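# Move ball to other post's cup, re-seat frame

## Task

Get the ball into the cup on the other post and return the frame to its proper spot, resting on its supports. Both only count if they stay there without any robot holding them; at the end every gripper must release and the arms must withdraw.

## Robot and tools

Setup: three identical i2rt Big YAM arms, named arm1, arm2 and arm3. Each has six joints, a two-finger gripper and a wrist camera (arm1_cam_wrist, arm2_cam_wrist, arm3_cam_wrist). Two fixed room cameras, cam_high and cam_low, belong to no arm. The hand reaches roughly 1.0 m from the joint 1 axis when fully extended. With joints 1 and 6 at 0 and the hand level and pointing ahead, the wrist camera rides on top of the hand and looks toward the fingertips.

Frames: one shared scene frame, origin on the floor, +z up. The hand point is midway between the fingertips; the hand's z axis runs along the fingers and its y axis is the direction the fingers open and close. Hand poses are relative to each robot's real foot pose, which is never printed. Camera calibration lines (K, distortion D, T_world_to_cam, pos_world in metres) follow OpenCV conventions; the real cameras can differ slightly from them, and wrist camera poses also inherit errors from the reported joint angles. Results list any camera whose numbers have changed.

execute_actions: argument "actions" is a list holding exactly one action, or empty (an empty list just returns state and images). An action is an object keyed by robot name, each holding "joints": an object of absolute joint targets by name, not offsets. Each arm gets its own object; include only the arms and joints you want to command. Names, units and ranges: joint1_rad -2.879 to 2.879 (base yaw; positive is counter-clockwise seen from above; 0 points the way the foot faces), joint2_rad 0 to 3.141 (shoulder; 0 has the upper arm lying back roughly level, larger values lift it up and then forward), joint3_rad 0 to 3.019 (elbow; 0 is fully folded, larger opens), joint4_rad -1.692 to 1.57 (hand pitch; positive tips fingers up), joint5_rad -1.57 to 1.57 (hand sideways swing; positive toward the arm's right), joint6_rad -2.094 to 2.094 (hand roll; positive clockwise seen from behind the hand), gripper_m 0 to 0.093 (fingertip gap in metres). Done tolerances are ±0.045, ±0.14, ±0.09, ±0.055, ±0.03, ±0.035 rad and ±0.003 m. Example: {"arm1": {"joints": {"gripper_m": 0.05}}, "arm2": {"joints": {"joint1_rad": 0.3}}}. Optional "cameras" picks which images come back: a list from arm1_cam_wrist, arm2_cam_wrist, arm3_cam_wrist, cam_high, cam_low, all; omitted, null or ["all"] gives all, [] gives none. Any unknown key, camera name or out-of-range number rejects the whole call and nothing moves. All commanded motions start at once but finish at different times, and since joints move at different speeds the hand can sweep a wide path between postures. A joint left out may still be pushing toward an older target.

wait: "seconds" 0 to 10. Commands nothing new; returns the same state and images as an empty action.

zoom_image: "camera" (one of the five names) and "region" [x0, y0, x1, y1] in pixels of that camera's latest full image, origin top-left, at most 504 by 504. Gives a sharper close-up.

finished_scene: "scene" is the current scene number (1 or 2). It is final; the goal must already hold and stay held, with grippers open and arms clear.

Reading results: joint_status tells how each commanded motion of the last accepted action ended. "off_target" means it stopped short and may still push. After "contact_stop" or "time_out" the joint holds where it stopped, though a timed-out joint may keep a target near its position and keep pushing; on_its_own lists such joints and what the call did not command, where "held at" is the held target, not the actual position. To relieve a push, command the joint to its reported position. "joint command not followed" (often with a "cause:" line) means a safety check blocked that arm's joint targets, shown as "not_followed"; the gripper part still runs, and blocked targets may be retried with later actions until you send passable ones. A very small change from the current position may produce no motion. A loaded joint tends to sag. Joint torques are listed in joint order without the gripper; they are never zero, carry per-arm offsets, scale and noise, and friction can mimic or mask a load. If a call reports a stop, later motion calls in the same reply are skipped. The robot keeps its last command while you think.

Hazards: the arms do not stop on contact and can push hard; a hard press between two robots fails the task and ends the run, and hard impacts may too. The anti-collision check can react late and ignores fingers, gripper housings and wrist cameras, and nothing reports robot-to-robot contact, so keep arms well apart. Objects touching robots are fine. Never knock anything off the work area or onto the floor. Avoid drops, slips, slamming and excessive force. Sustained pushing or holding heats motors: MOTOR HOT warns from 85 °C; at 100 °C an OVER-TEMPERATURE FAULT drops that whole arm, and its unfinished keys read "limit_stop_at_motor_heat" (resend the targets). Loose objects may occasionally get nudged by outside forces, so check the final state before finishing.

Each tool is called after "Emit:" as name([rows], argument=value, ...), one row to a line, values as JSON.

## Session

Emit:
execute_actions(actions=[])

Scene clock: 0.00 s.
Joint torques (N m, as the arm reports them, + toward a larger angle): no reading
Motor temperatures (°C, as the motors report them): arm1=[25 23 24 23 23 23] | arm2=[23 24 23 24 22 21] | arm3=[23 23 22 25 22 23]
arm1.joint_positions: joint1_rad=+0.212 joint2_rad=+0.621 joint3_rad=+1.313 joint4_rad=-1.335 joint5_rad=-0.063 joint6_rad=+0.445 gripper_m=+0.094
arm1.joint_status: not commanded
arm1.hand: x=+1.2097 y=-0.0727 z=+1.3009 quat_wxyz=(-0.172, -0.894, +0.076, +0.407) (m; scene frame)
arm2.joint_positions: joint1_rad=+0.399 joint2_rad=+0.436 joint3_rad=+1.445 joint4_rad=-1.524 joint5_rad=-0.260 joint6_rad=-0.215 gripper_m=+0.095
arm2.joint_status: not commanded
arm2.hand: x=-0.6053 y=+1.2314 z=+1.3513 quat_wxyz=(-0.506, -0.100, -0.850, +0.104) (m; scene frame)
arm3.joint_positions: joint1_rad=-0.057 joint2_rad=+0.642 joint3_rad=+1.337 joint4_rad=-1.193 joint5_rad=-0.064 joint6_rad=-0.061 gripper_m=+0.095
arm3.joint_status: not commanded
arm3.hand: x=-0.5769 y=-1.0289 z=+1.3172 quat_wxyz=(-0.447, +0.433, -0.744, -0.245) (m; scene frame)
pictures: arm1_cam_wrist, arm2_cam_wrist, arm3_cam_wrist, cam_high, cam_low
Images, in order (width x height): arm1_cam_wrist 896x504, arm2_cam_wrist 896x504, arm3_cam_wrist 896x504, cam_high 896x504, cam_low 896x504.

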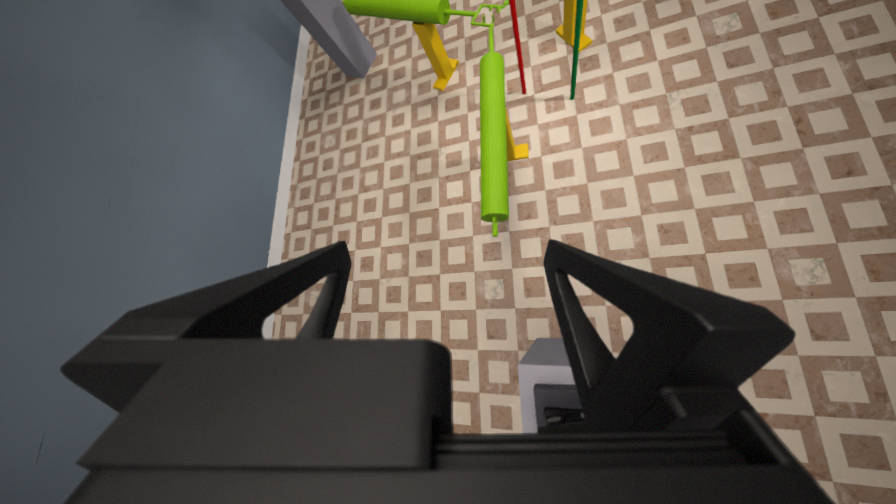

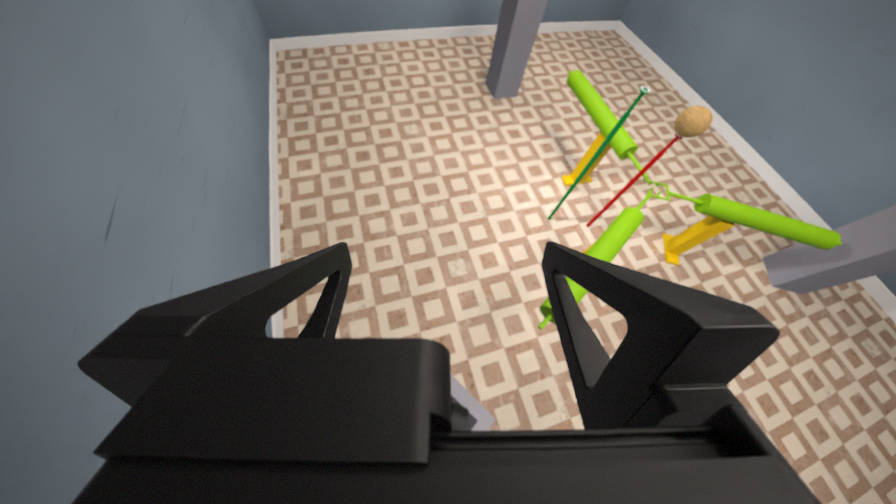

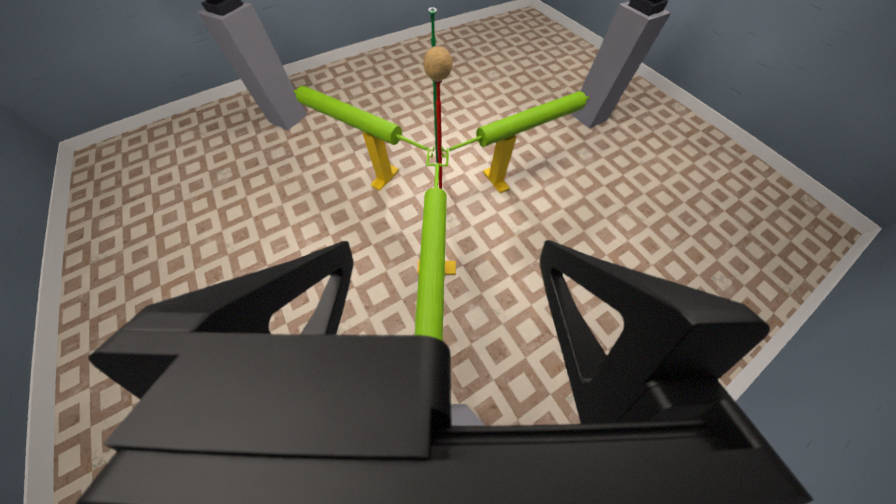

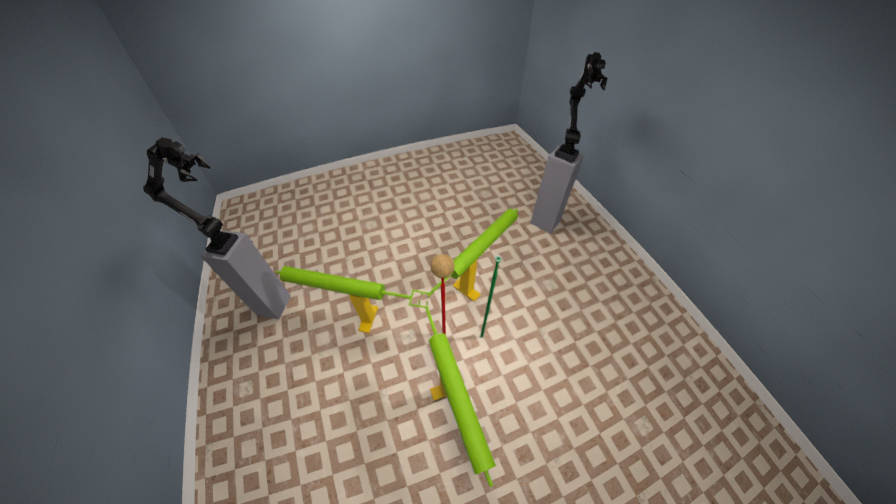

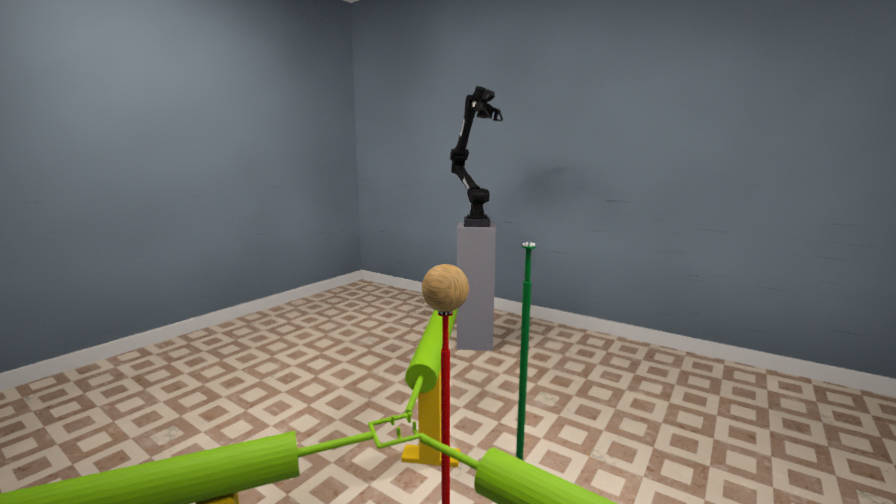

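Emit:
execute_actions([
  {"arm1":{"joints":{"joint1_rad":0,"joint2_rad":1.57,"joint3_rad":1.57,"joint4_rad":0,"joint5_rad":0,"joint6_rad":0}},"arm2":{"joints":{"joint1_rad":0,"joint2_rad":1.57,"joint3_rad":1.2,"joint4_rad":0,"joint5_rad":0,"joint6_rad":0}},"arm3":{"joints":{"joint1_rad":0,"joint2_rad":1.2,"joint3_rad":1.2,"joint4_rad":0,"joint5_rad":0,"joint6_rad":0}}},
], cameras=["cam_high","cam_low"])

Scene clock: 40.53 s.
Joint torques (N m, as the arm reports them, + toward a larger angle): arm1=[ -1.83 -14.46  12.35   2.5    0.13   0.06] | arm2=[  1.03 -13.91   7.92   2.14  -0.07   0.13] | arm3=[ 0.47 -9.7  12.07  2.79  0.16  0.12]
Motor temperatures (°C, as the motors report them): arm1=[25 23 31 23 23 23] | arm2=[23 25 27 25 22 21] | arm3=[23 23 29 26 22 23]
arm1.joint_positions: joint1_rad=+0.010 joint2_rad=+1.570 joint3_rad=+1.540 joint4_rad=-0.016 joint5_rad=-0.003 joint6_rad=+0.013 gripper_m=+0.094
arm1.joint_status: all done
arm1.hand: x=+0.7283 y=-0.0323 z=+1.2801 quat_wxyz=(-0.016, -0.727, -0.014, +0.686) (m; scene frame)
arm2.joint_positions: joint1_rad=+0.001 joint2_rad=+1.558 joint3_rad=+1.207 joint4_rad=-0.021 joint5_rad=-0.002 joint6_rad=-0.014 gripper_m=+0.095
arm2.joint_status: all done
arm2.hand: x=-0.3674 y=+0.6915 z=+1.0928 quat_wxyz=(-0.497, -0.390, -0.723, +0.279) (m; scene frame)
arm3.joint_positions: joint1_rad=-0.006 joint2_rad=+1.215 joint3_rad=+1.173 joint4_rad=-0.023 joint5_rad=-0.002 joint6_rad=-0.009 gripper_m=+0.095
arm3.joint_status: all done
arm3.hand: x=-0.4125 y=-0.7637 z=+1.2539 quat_wxyz=(-0.599, +0.356, -0.639, -0.327) (m; scene frame)
pictures: cam_high, cam_low
Images, in order (width x height): cam_high 896x504, cam_low 896x504.

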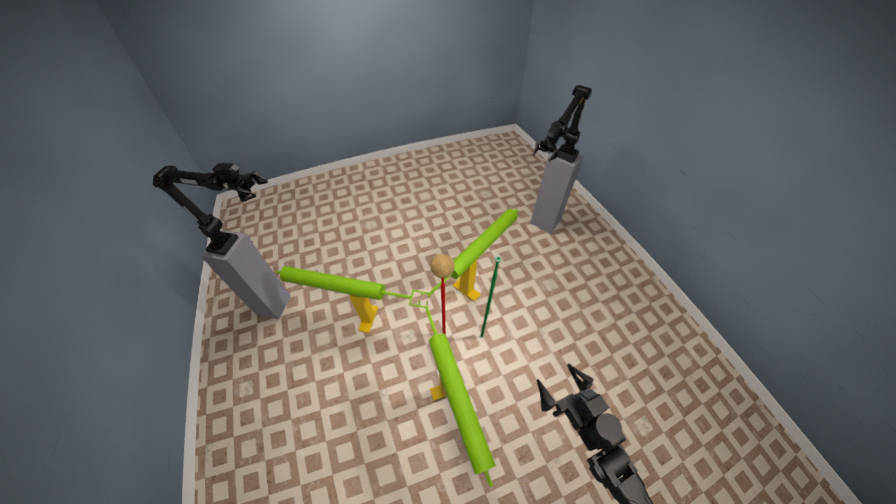

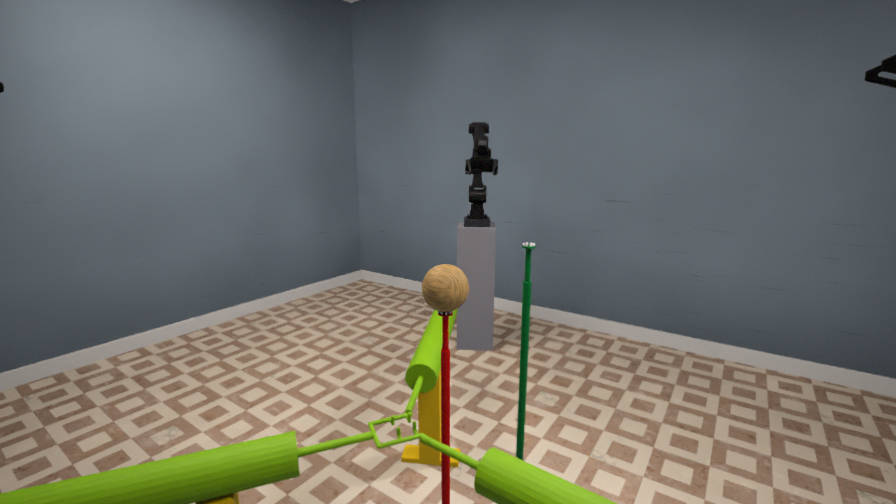

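Emit:
zoom_image(camera="cam_low", region=[320,230,600,504])

Emit:
zoom_image(camera="cam_high", region=[360,230,540,360])

Region (320, 230, 600, 504) of cam_low's 896x504 image, scaled by 1.800, with more detail than that image has; it fills the top 493 rows of this view, and the rest is white.

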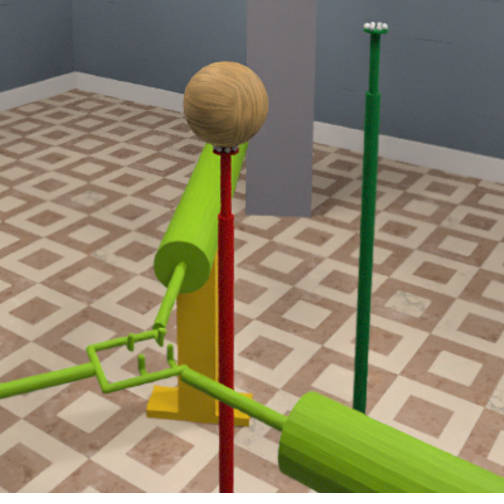

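Region (360, 230, 540, 360) of cam_high's 896x504 image, scaled by 2.800, with more detail than that image has.

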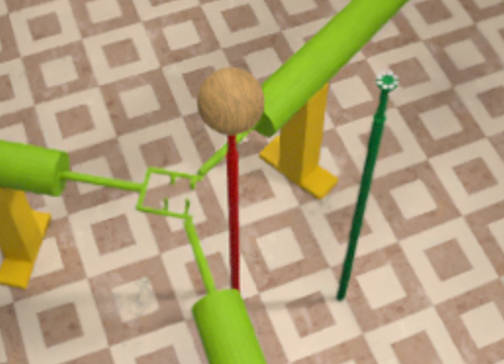

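Emit:
execute_actions([
  {"arm1":{"joints":{"joint1_rad":0.29,"joint2_rad":2.43,"joint3_rad":1.545,"joint4_rad":-0.685}},"arm2":{"joints":{"joint1_rad":-0.23,"joint2_rad":2.43,"joint3_rad":1.545,"joint4_rad":-0.685}},"arm3":{"joints":{"joint1_rad":0.25,"joint2_rad":2.11,"joint3_rad":0.737,"joint4_rad":-0.2}}},
])

Scene clock: 98.23 s.
Joint torques (N m, as the arm reports them, + toward a larger angle): arm1=[ -1.47 -19.28   7.21   0.28   0.03   0.09] | arm2=[  0.83 -21.69   5.43  -0.17  -0.16   0.11] | arm3=[ -0.56 -10.48   3.29   0.55   0.12   0.11]
Motor temperatures (°C, as the motors report them): arm1=[25 27 36 23 24 23] | arm2=[23 28 30 25 22 21] | arm3=[23 24 34 26 22 23]
arm1.joint_positions: joint1_rad=+0.296 joint2_rad=+2.444 joint3_rad=+1.517 joint4_rad=-0.684 joint5_rad=-0.001 joint6_rad=+0.010 gripper_m=+0.094
arm1.joint_status: all done
arm1.hand: x=+0.9073 y=-0.1813 z=+0.5647 quat_wxyz=(+0.007, -0.987, -0.157, -0.026) (m; scene frame)
arm2.joint_positions: joint1_rad=-0.227 joint2_rad=+2.453 joint3_rad=+1.531 joint4_rad=-0.680 joint5_rad=+0.001 joint6_rad=-0.012 gripper_m=+0.095
arm2.joint_status: all done
arm2.hand: x=-0.5333 y=+0.7041 z=+0.5709 quat_wxyz=(+0.006, -0.574, -0.819, -0.004) (m; scene frame)
arm3.joint_positions: joint1_rad=+0.257 joint2_rad=+2.094 joint3_rad=+0.721 joint4_rad=-0.202 joint5_rad=-0.001 joint6_rad=-0.008 gripper_m=+0.095
arm3.joint_status: all done
arm3.hand: x=-0.6229 y=-0.9284 z=+0.5824 quat_wxyz=(+0.004, +0.596, -0.803, +0.001) (m; scene frame)
pictures: arm1_cam_wrist, arm2_cam_wrist, arm3_cam_wrist, cam_high, cam_low
camera_calibration (this result's frames):
arm1_cam_wrist: T_world_to_cam=[[-0.317198, 0.948007, 0.025847, 0.444286], [0.738695, 0.229888, 0.633625, -0.986203], [0.594739, 0.220078, -0.773208, 0.0617284], [0, 0, 0, 1]] pos_world=[0.832718, -0.208055, 0.661129]
arm2_cam_wrist: T_world_to_cam=[[-0.941315, -0.337497, 0.004656, -0.270228], [-0.269864, 0.76082, 0.590192, -1.00605], [-0.202731, 0.5543, -0.80725, 0.0862644], [0, 0, 0, 1]] pos_world=[-0.508379, 0.626408, 0.66466]
arm3_cam_wrist: T_world_to_cam=[[0.958839, -0.28387, -0.00673304, 0.33735], [-0.223298, -0.768464, 0.599668, -1.19891], [-0.175402, -0.573482, -0.800221, -0.0495598], [0, 0, 0, 1]] pos_world=[-0.599872, -0.85398, 0.681563]
Images, in order (width x height): arm1_cam_wrist 896x504, arm2_cam_wrist 896x504, arm3_cam_wrist 896x504, cam_high 896x504, cam_low 896x504.

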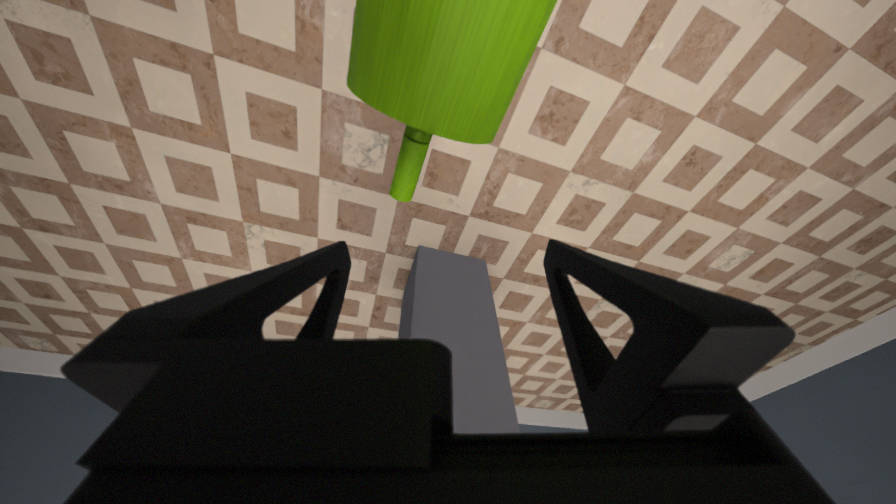

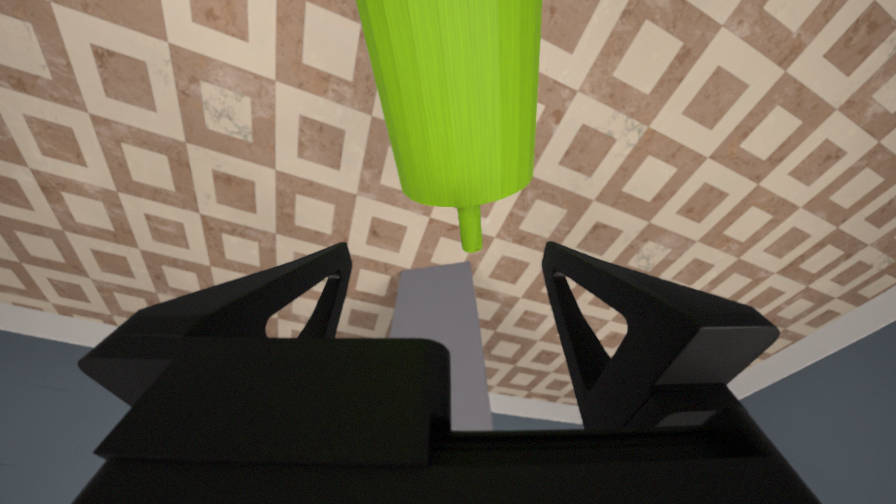

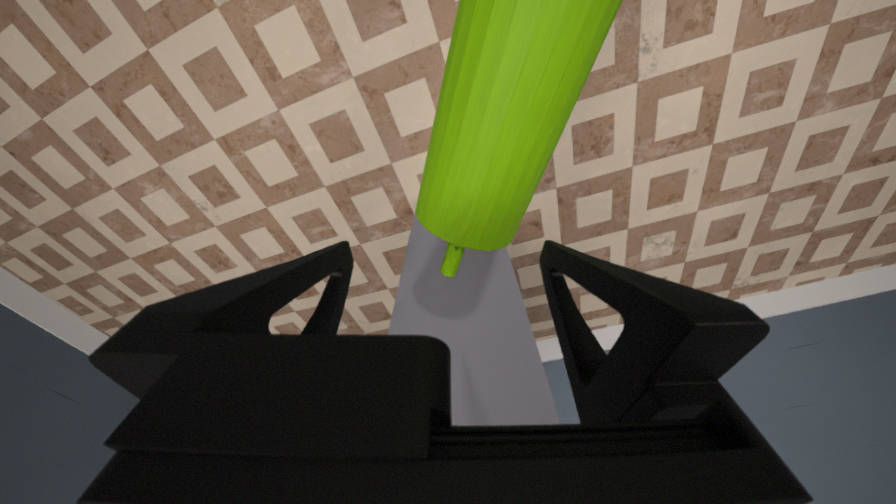

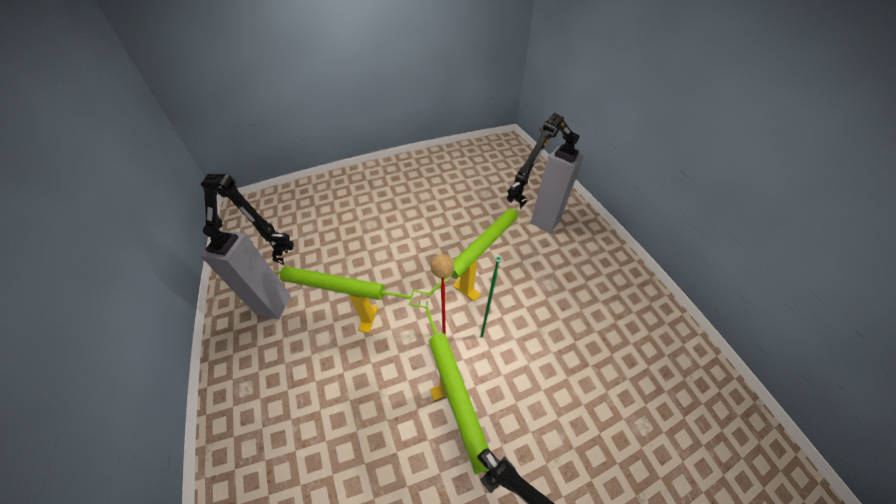

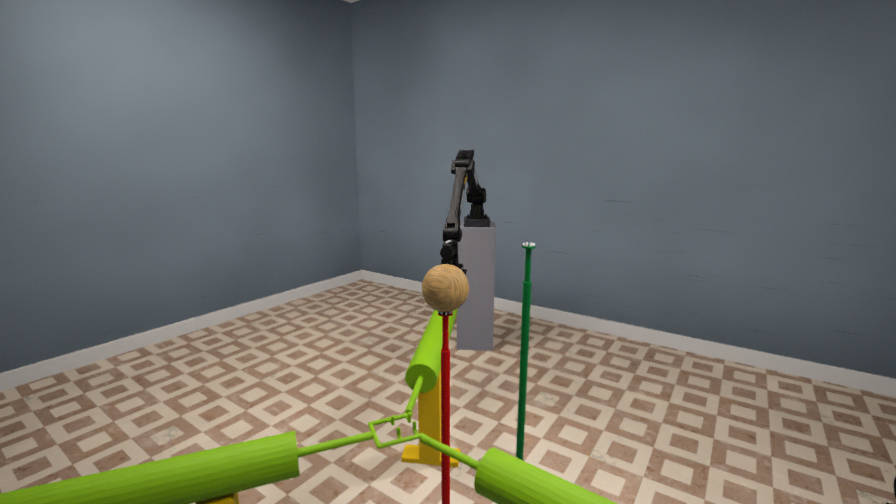

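Emit:
execute_actions([
  {"arm1":{"joints":{"joint1_rad":0.34,"joint2_rad":2.578,"joint3_rad":1.558,"joint4_rad":-0.59,"joint6_rad":0.3}},"arm2":{"joints":{"joint1_rad":-0.265,"joint2_rad":2.537,"joint3_rad":1.449,"joint4_rad":-0.514}},"arm3":{"joints":{"joint1_rad":0.25,"joint2_rad":2.335,"joint3_rad":0.586,"joint4_rad":0.175,"joint6_rad":0.25}}},
], cameras=["arm1_cam_wrist","arm2_cam_wrist","arm3_cam_wrist","cam_high"])

Scene clock: 129.00 s.
Joint torques (N m, as the arm reports them, + toward a larger angle): arm1=[ -0.06 -20.66   4.93   0.49   0.05   0.35] | arm2=[  1.3  -18.61   3.39   0.53  -0.16   0.11] | arm3=[ -0.58 -10.22  -1.38   0.77   0.14   0.12]
Motor temperatures (°C, as the motors report them): arm1=[25 30 31 23 24 23] | arm2=[23 33 28 25 22 21] | arm3=[23 25 27 26 22 23]
arm1.joint_positions: joint1_rad=+0.335 joint2_rad=+2.605 joint3_rad=+1.544 joint4_rad=-0.597 joint5_rad=-0.001 joint6_rad=+0.287 gripper_m=+0.094
arm1.joint_status: all done
arm1.hand: x=+0.9424 y=-0.1915 z=+0.4815 quat_wxyz=(+0.018, -0.998, -0.038, -0.047) (m; scene frame)
arm2.joint_positions: joint1_rad=-0.266 joint2_rad=+2.515 joint3_rad=+1.453 joint4_rad=-0.526 joint5_rad=+0.001 joint6_rad=-0.012 gripper_m=+0.095
arm2.joint_status: all done
arm2.hand: x=-0.5632 y=+0.7257 z=+0.5198 quat_wxyz=(+0.001, -0.590, -0.808, -0.001) (m; scene frame)
arm3.joint_positions: joint1_rad=+0.257 joint2_rad=+2.343 joint3_rad=+0.588 joint4_rad=+0.163 joint5_rad=-0.001 joint6_rad=+0.241 gripper_m=+0.095
arm3.joint_status: all done
arm3.hand: x=-0.6482 y=-1.0090 z=+0.5116 quat_wxyz=(+0.010, +0.491, -0.871, +0.007) (m; scene frame)
pictures: arm1_cam_wrist, arm2_cam_wrist, arm3_cam_wrist, cam_high
camera_calibration (this result's frames):
arm1_cam_wrist: T_world_to_cam=[[-0.087191, 0.994795, 0.0527316, 0.246483], [0.745727, 0.0300806, 0.665572, -1.01735], [0.660521, 0.0973553, -0.744469, -0.120569], [0, 0, 0, 1]] pos_world=[0.859793, -0.20286, 0.574361]
arm2_cam_wrist: T_world_to_cam=[[-0.953638, -0.300927, 0.00415682, -0.324082], [-0.242907, 0.777781, 0.5797, -0.992095], [-0.17768, 0.551815, -0.814819, 0.0468154], [0, 0, 0, 1]] pos_world=[-0.541725, 0.648275, 0.614611]
arm3_cam_wrist: T_world_to_cam=[[0.859471, -0.511184, -0.000725881, 0.0414065], [-0.403587, -0.679435, 0.612769, -1.25774], [-0.313731, -0.526364, -0.790262, -0.20409], [0, 0, 0, 1]] pos_world=[-0.607225, -0.940814, 0.609452]
Images, in order (width x height): arm1_cam_wrist 896x504, arm2_cam_wrist 896x504, arm3_cam_wrist 896x504, cam_high 896x504.

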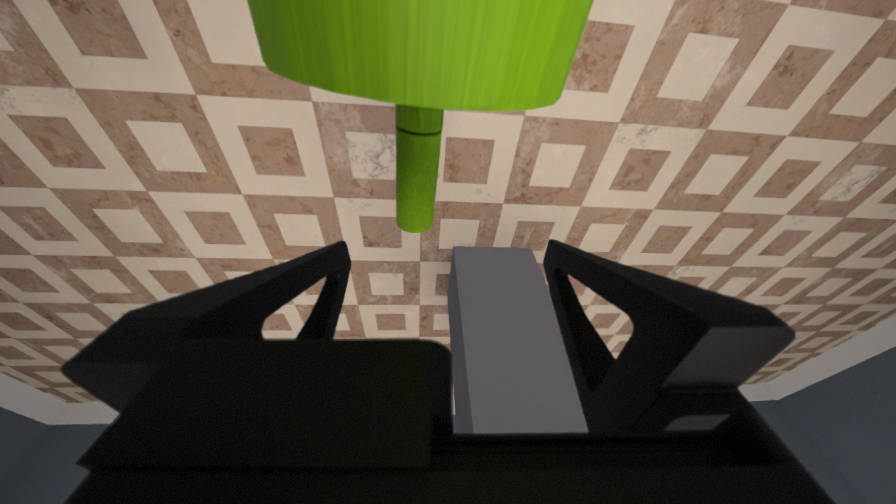

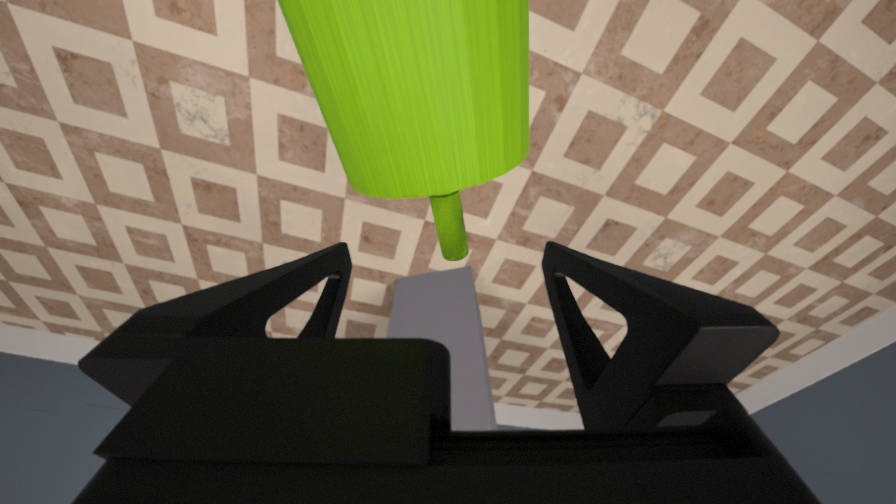

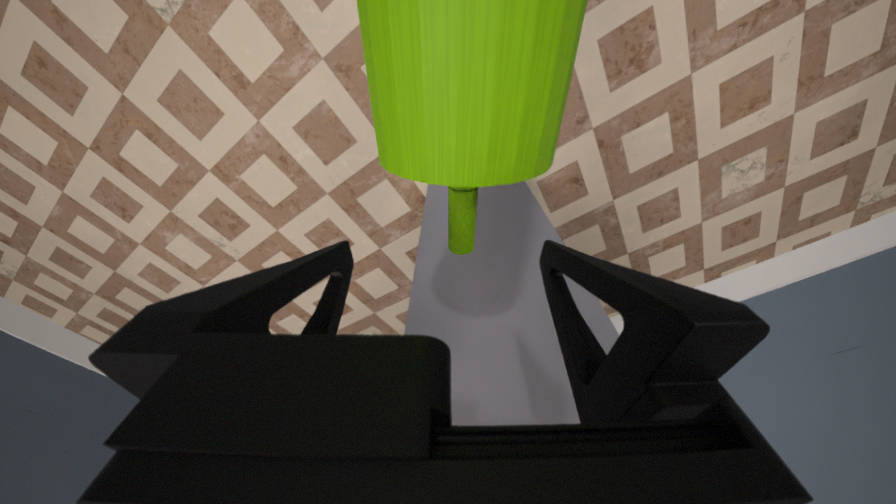

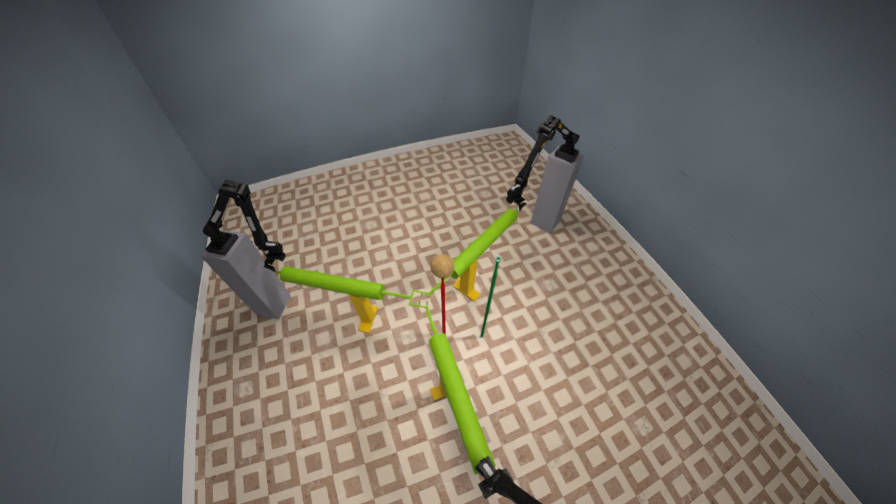

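Emit:
execute_actions([
  {"arm1":{"joints":{"joint1_rad":0.365,"joint2_rad":2.655,"joint3_rad":1.671,"joint4_rad":-0.675}},"arm2":{"joints":{"joint2_rad":2.6,"joint3_rad":1.478,"joint4_rad":-0.47}},"arm3":{"joints":{"joint2_rad":2.48,"joint3_rad":0.638,"joint4_rad":0.25}}},
], cameras=["arm1_cam_wrist","arm2_cam_wrist","arm3_cam_wrist"])

Scene clock: 149.70 s.
Joint torques (N m, as the arm reports them, + toward a larger angle): arm1=[  0.94 -19.42   6.56  -0.18   0.05   0.3 ] | arm2=[  1.34 -17.36   4.9    0.44  -0.17   0.11] | arm3=[-0.31 -9.45 -2.32  0.63 -0.02  0.12]
Motor temperatures (°C, as the motors report them): arm1=[25 31 30 23 24 23] | arm2=[23 33 27 25 22 21] | arm3=[23 25 26 26 22 23]
arm1.joint_positions: joint1_rad=+0.355 joint2_rad=+2.655 joint3_rad=+1.643 joint4_rad=-0.666 joint5_rad=-0.001 joint6_rad=+0.288 gripper_m=+0.094
arm1.joint_status: all done
arm1.hand: x=+0.9304 y=-0.2080 z=+0.4731 quat_wxyz=(+0.022, -0.997, -0.048, -0.057) (m; scene frame)
arm2.joint_positions: joint1_rad=-0.266 joint2_rad=+2.572 joint3_rad=+1.454 joint4_rad=-0.482 joint5_rad=+0.001 joint6_rad=-0.012 gripper_m=+0.095
arm2.joint_status: all done
arm2.hand: x=-0.5667 y=+0.7374 z=+0.4899 quat_wxyz=(+0.005, -0.590, -0.808, -0.004) (m; scene frame)
arm3.joint_positions: joint1_rad=+0.254 joint2_rad=+2.465 joint3_rad=+0.646 joint4_rad=+0.247 joint5_rad=+0.003 joint6_rad=+0.241 gripper_m=+0.095
arm3.joint_status: all done
arm3.hand: x=-0.6451 y=-1.0035 z=+0.4770 quat_wxyz=(+0.001, +0.490, -0.872, +0.002) (m; scene frame)
pictures: arm1_cam_wrist, arm2_cam_wrist, arm3_cam_wrist
camera_calibration (this result's frames):
arm1_cam_wrist: T_world_to_cam=[[-0.107131, 0.992541, 0.0581878, 0.277806], [0.732069, 0.0391451, 0.680105, -0.99455], [0.672755, 0.115457, -0.730802, -0.131408], [0, 0, 0, 1]] pos_world=[0.846246, -0.22163, 0.564201]
arm2_cam_wrist: T_world_to_cam=[[-0.953621, -0.300984, 0.00405893, -0.323711], [-0.241028, 0.771598, 0.588679, -0.983455], [-0.180315, 0.560398, -0.808357, 0.0043789], [0, 0, 0, 1]] pos_world=[-0.544948, 0.658946, 0.583793]
arm3_cam_wrist: T_world_to_cam=[[0.857929, -0.513765, -0.00177797, 0.0384594], [-0.411597, -0.689384, 0.596102, -1.2388], [-0.307482, -0.510682, -0.802907, -0.201732], [0, 0, 0, 1]] pos_world=[-0.604912, -0.937271, 0.576548]
Images, in order (width x height): arm1_cam_wrist 896x504, arm2_cam_wrist 896x504, arm3_cam_wrist 896x504.

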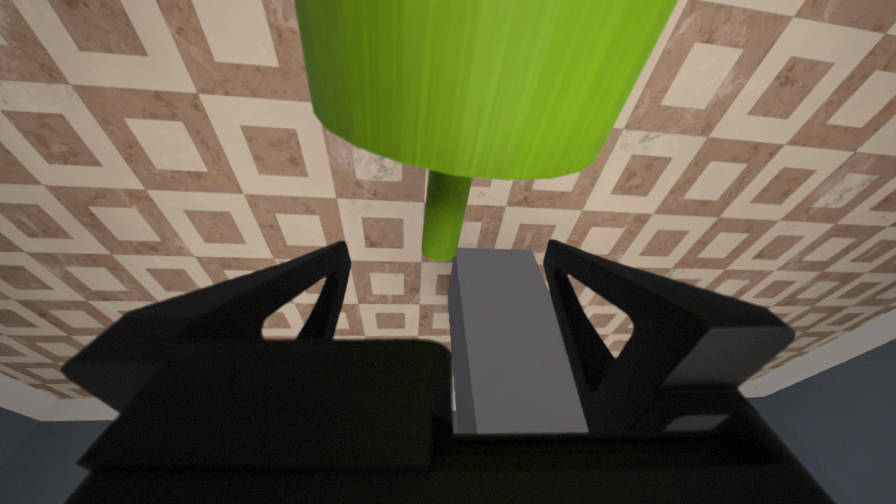

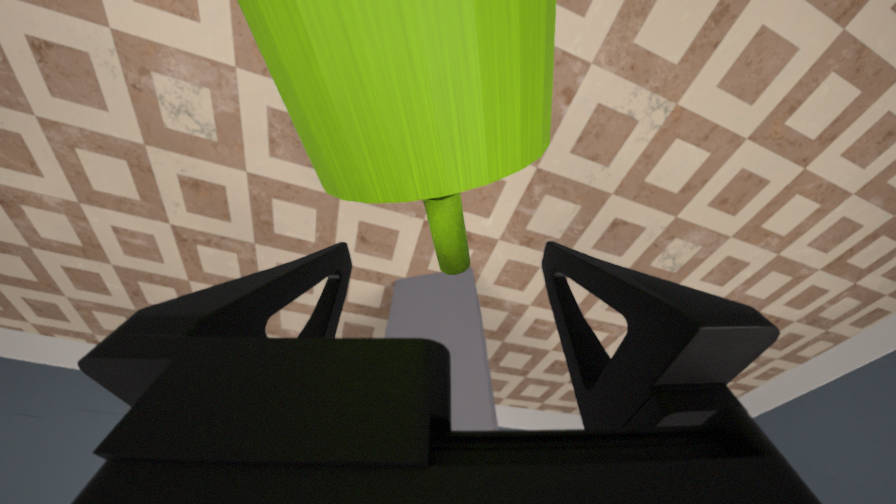

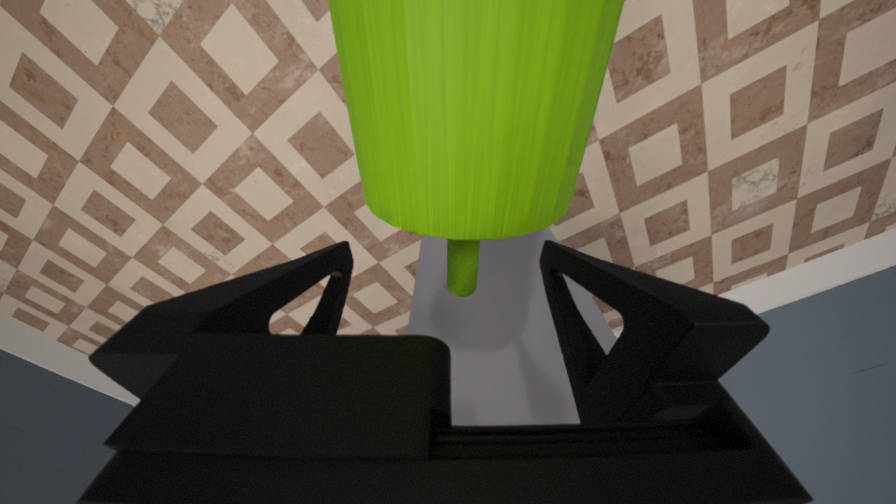

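Emit:
execute_actions([
  {"arm1":{"joints":{"joint2_rad":2.695,"joint3_rad":1.745,"joint4_rad":-0.715}},"arm2":{"joints":{"joint2_rad":2.65,"joint3_rad":1.475,"joint4_rad":-0.43}},"arm3":{"joints":{"joint2_rad":2.6,"joint3_rad":0.655,"joint4_rad":0.36}}},
], cameras=["arm1_cam_wrist","arm2_cam_wrist","arm3_cam_wrist"])

Scene clock: 159.57 s.
Joint torques (N m, as the arm reports them, + toward a larger angle): arm1=[  0.12 -19.94   7.07  -0.19   0.06   0.3 ] | arm2=[  1.26 -17.3    4.36   0.49  -0.17   0.11] | arm3=[ -0.36 -10.37  -2.98   0.96  -0.01   0.12]
Motor temperatures (°C, as the motors report them): arm1=[25 31 30 23 24 23] | arm2=[23 33 27 25 22 21] | arm3=[23 25 26 26 22 23]
arm1.joint_positions: joint1_rad=+0.355 joint2_rad=+2.697 joint3_rad=+1.713 joint4_rad=-0.706 joint5_rad=-0.001 joint6_rad=+0.288 gripper_m=+0.094
arm1.joint_status: all done
arm1.hand: x=+0.9206 y=-0.2119 z=+0.4634 quat_wxyz=(+0.024, -0.997, -0.048, -0.062) (m; scene frame)
arm2.joint_positions: joint1_rad=-0.266 joint2_rad=+2.620 joint3_rad=+1.454 joint4_rad=-0.442 joint5_rad=+0.001 joint6_rad=-0.012 gripper_m=+0.095
arm2.joint_status: all done
arm2.hand: x=-0.5700 y=+0.7483 z=+0.4651 quat_wxyz=(+0.008, -0.590, -0.808, -0.006) (m; scene frame)
arm3.joint_positions: joint1_rad=+0.254 joint2_rad=+2.594 joint3_rad=+0.659 joint4_rad=+0.346 joint5_rad=+0.003 joint6_rad=+0.241 gripper_m=+0.095
arm3.joint_status: all done
arm3.hand: x=-0.6531 y=-1.0285 z=+0.4456 quat_wxyz=(+0.008, +0.490, -0.872, +0.008) (m; scene frame)
pictures: arm1_cam_wrist, arm2_cam_wrist, arm3_cam_wrist
camera_calibration (this result's frames):
arm1_cam_wrist: T_world_to_cam=[[-0.107737, 0.992281, 0.0614041, 0.280215], [0.724568, 0.0360795, 0.688258, -0.978172], [0.68073, 0.118642, -0.722862, -0.141782], [0, 0, 0, 1]] pos_world=[0.835457, -0.225939, 0.553539]
arm2_cam_wrist: T_world_to_cam=[[-0.953609, -0.301023, 0.00399104, -0.323409], [-0.239715, 0.767278, 0.594829, -0.976985], [-0.182119, 0.566277, -0.803842, -0.0299425], [0, 0, 0, 1]] pos_world=[-0.548057, 0.669221, 0.558361]
arm3_cam_wrist: T_world_to_cam=[[0.857948, -0.51373, 0.00247291, 0.0305204], [-0.408255, -0.678863, 0.610306, -1.23392], [-0.311854, -0.524621, -0.792162, -0.264128], [0, 0, 0, 1]] pos_world=[-0.61231, -0.960553, 0.543764]
Images, in order (width x height): arm1_cam_wrist 896x504, arm2_cam_wrist 896x504, arm3_cam_wrist 896x504.

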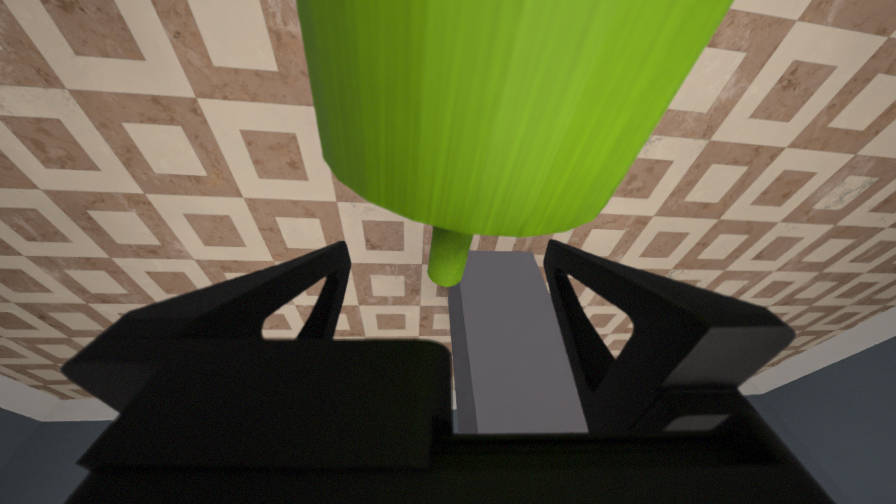

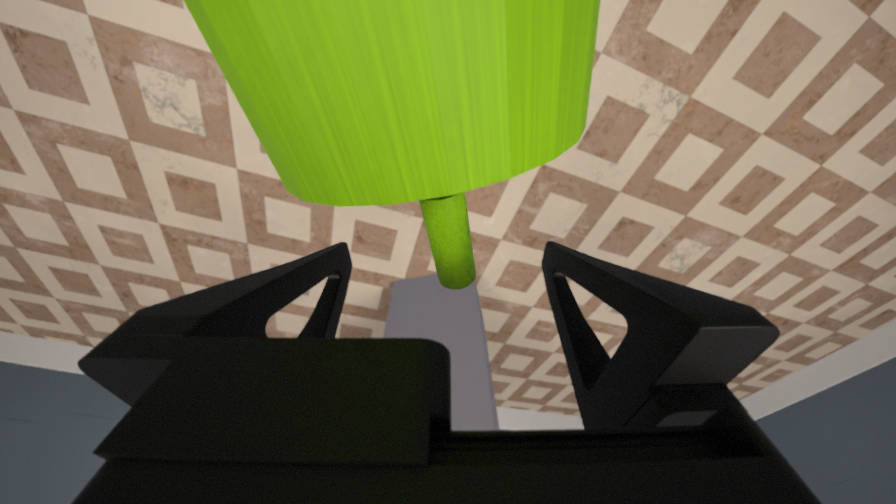

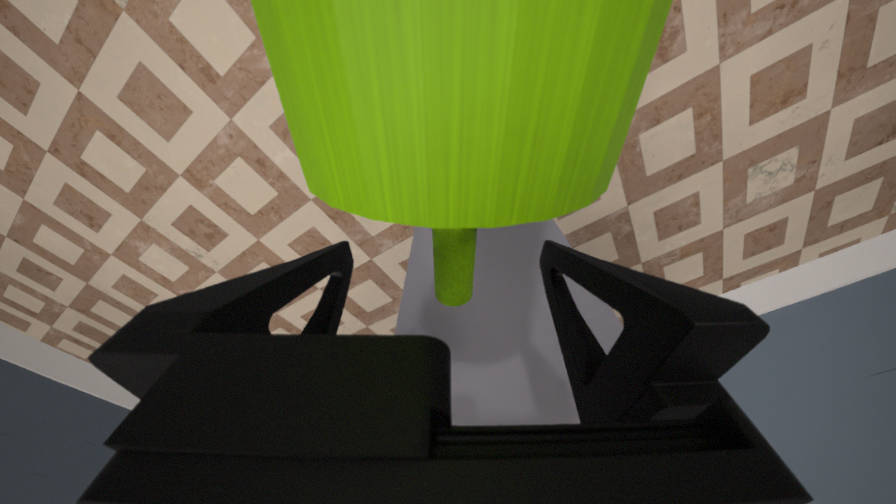

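Emit:
execute_actions([
  {"arm1":{"joints":{"gripper_m":0}},"arm2":{"joints":{"gripper_m":0}},"arm3":{"joints":{"gripper_m":0}}},
], cameras=["arm1_cam_wrist","arm2_cam_wrist","arm3_cam_wrist"])

Scene clock: 162.90 s.
Joint torques (N m, as the arm reports them, + toward a larger angle): arm1=[ -0.12 -19.78   6.6    0.04   0.04   0.29] | arm2=[  1.3  -17.23   4.37   0.45  -0.16   0.2 ] | arm3=[-0.32 -9.77 -3.02  0.94  0.01  0.11]
Motor temperatures (°C, as the motors report them): arm1=[25 31 31 23 24 23] | arm2=[23 33 27 25 22 21] | arm3=[23 25 26 26 22 23]
arm1.joint_positions: joint1_rad=+0.355 joint2_rad=+2.693 joint3_rad=+1.720 joint4_rad=-0.712 joint5_rad=+0.000 joint6_rad=+0.289 gripper_m=+0.000
arm1.joint_status: all done
arm1.hand: x=+0.9167 y=-0.2134 z=+0.4669 quat_wxyz=(+0.023, -0.997, -0.047, -0.060) (m; scene frame)
arm2.joint_positions: joint1_rad=-0.266 joint2_rad=+2.620 joint3_rad=+1.454 joint4_rad=-0.442 joint5_rad=+0.001 joint6_rad=-0.021 gripper_m=+0.018
arm2.joint_status: gripper_m off_target (ended at +0.018, target +0.000)
arm2.hand: x=-0.5698 y=+0.7484 z=+0.4651 quat_wxyz=(+0.008, -0.586, -0.810, -0.007) (m; scene frame)
arm3.joint_positions: joint1_rad=+0.254 joint2_rad=+2.594 joint3_rad=+0.659 joint4_rad=+0.346 joint5_rad=+0.002 joint6_rad=+0.242 gripper_m=+0.019
arm3.joint_status: gripper_m off_target (ended at +0.019, target +0.000)
arm3.hand: x=-0.6531 y=-1.0285 z=+0.4456 quat_wxyz=(+0.008, +0.490, -0.872, +0.008) (m; scene frame)
pictures: arm1_cam_wrist, arm2_cam_wrist, arm3_cam_wrist
camera_calibration (this result's frames):
arm1_cam_wrist: T_world_to_cam=[[-0.106408, 0.99247, 0.0606634, 0.28025], [0.727659, 0.0361477, 0.684986, -0.979007], [0.677635, 0.11703, -0.726027, -0.13246], [0, 0, 0, 1]] pos_world=[0.831964, -0.227249, 0.557435]
arm2_cam_wrist: T_world_to_cam=[[-0.950818, -0.309732, 0.00343066, -0.314775], [-0.247041, 0.764957, 0.594821, -0.979417], [-0.186859, 0.564719, -0.803851, -0.0314707], [0, 0, 0, 1]] pos_world=[-0.54713, 0.669488, 0.55836]
arm3_cam_wrist: T_world_to_cam=[[0.857352, -0.514727, 0.00174945, 0.0294671], [-0.40861, -0.678524, 0.610444, -1.23388], [-0.313025, -0.524081, -0.792057, -0.264391], [0, 0, 0, 1]] pos_world=[-0.612199, -0.960611, 0.54375]
Images, in order (width x height): arm1_cam_wrist 896x504, arm2_cam_wrist 896x504, arm3_cam_wrist 896x504.

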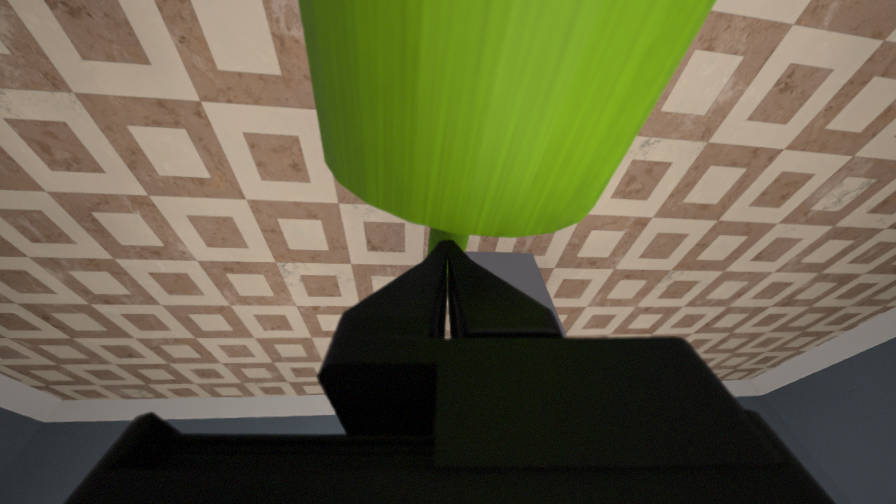

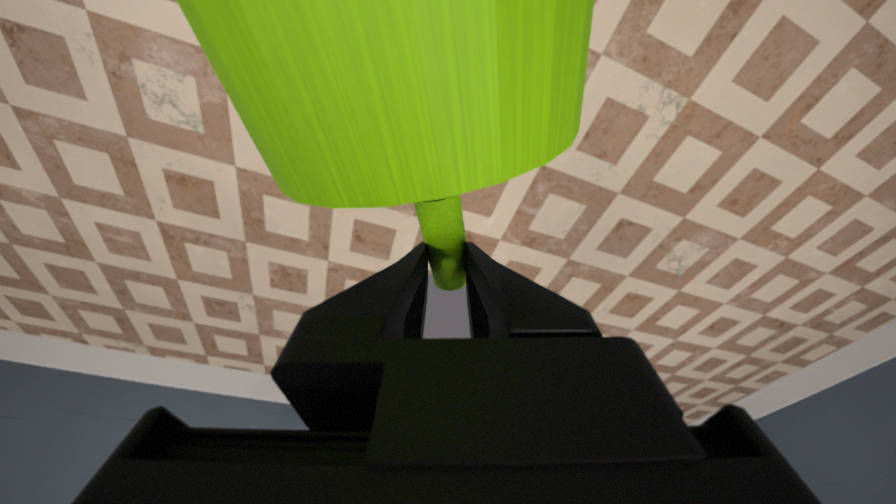

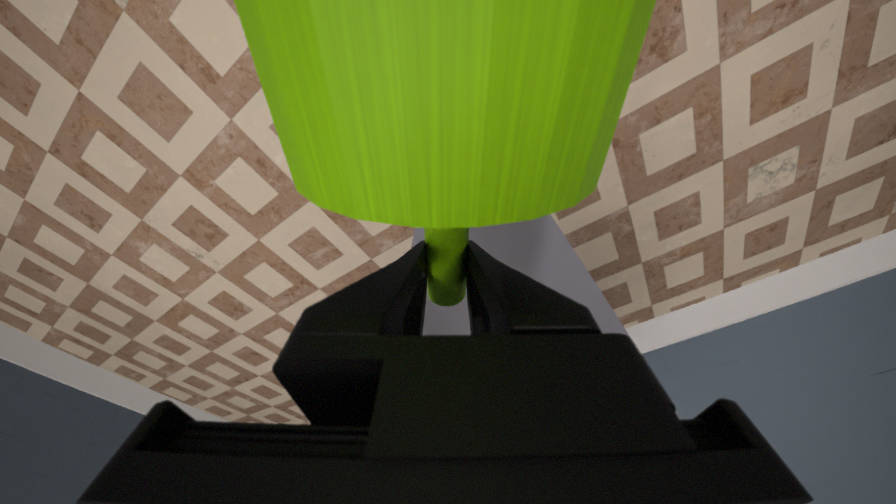

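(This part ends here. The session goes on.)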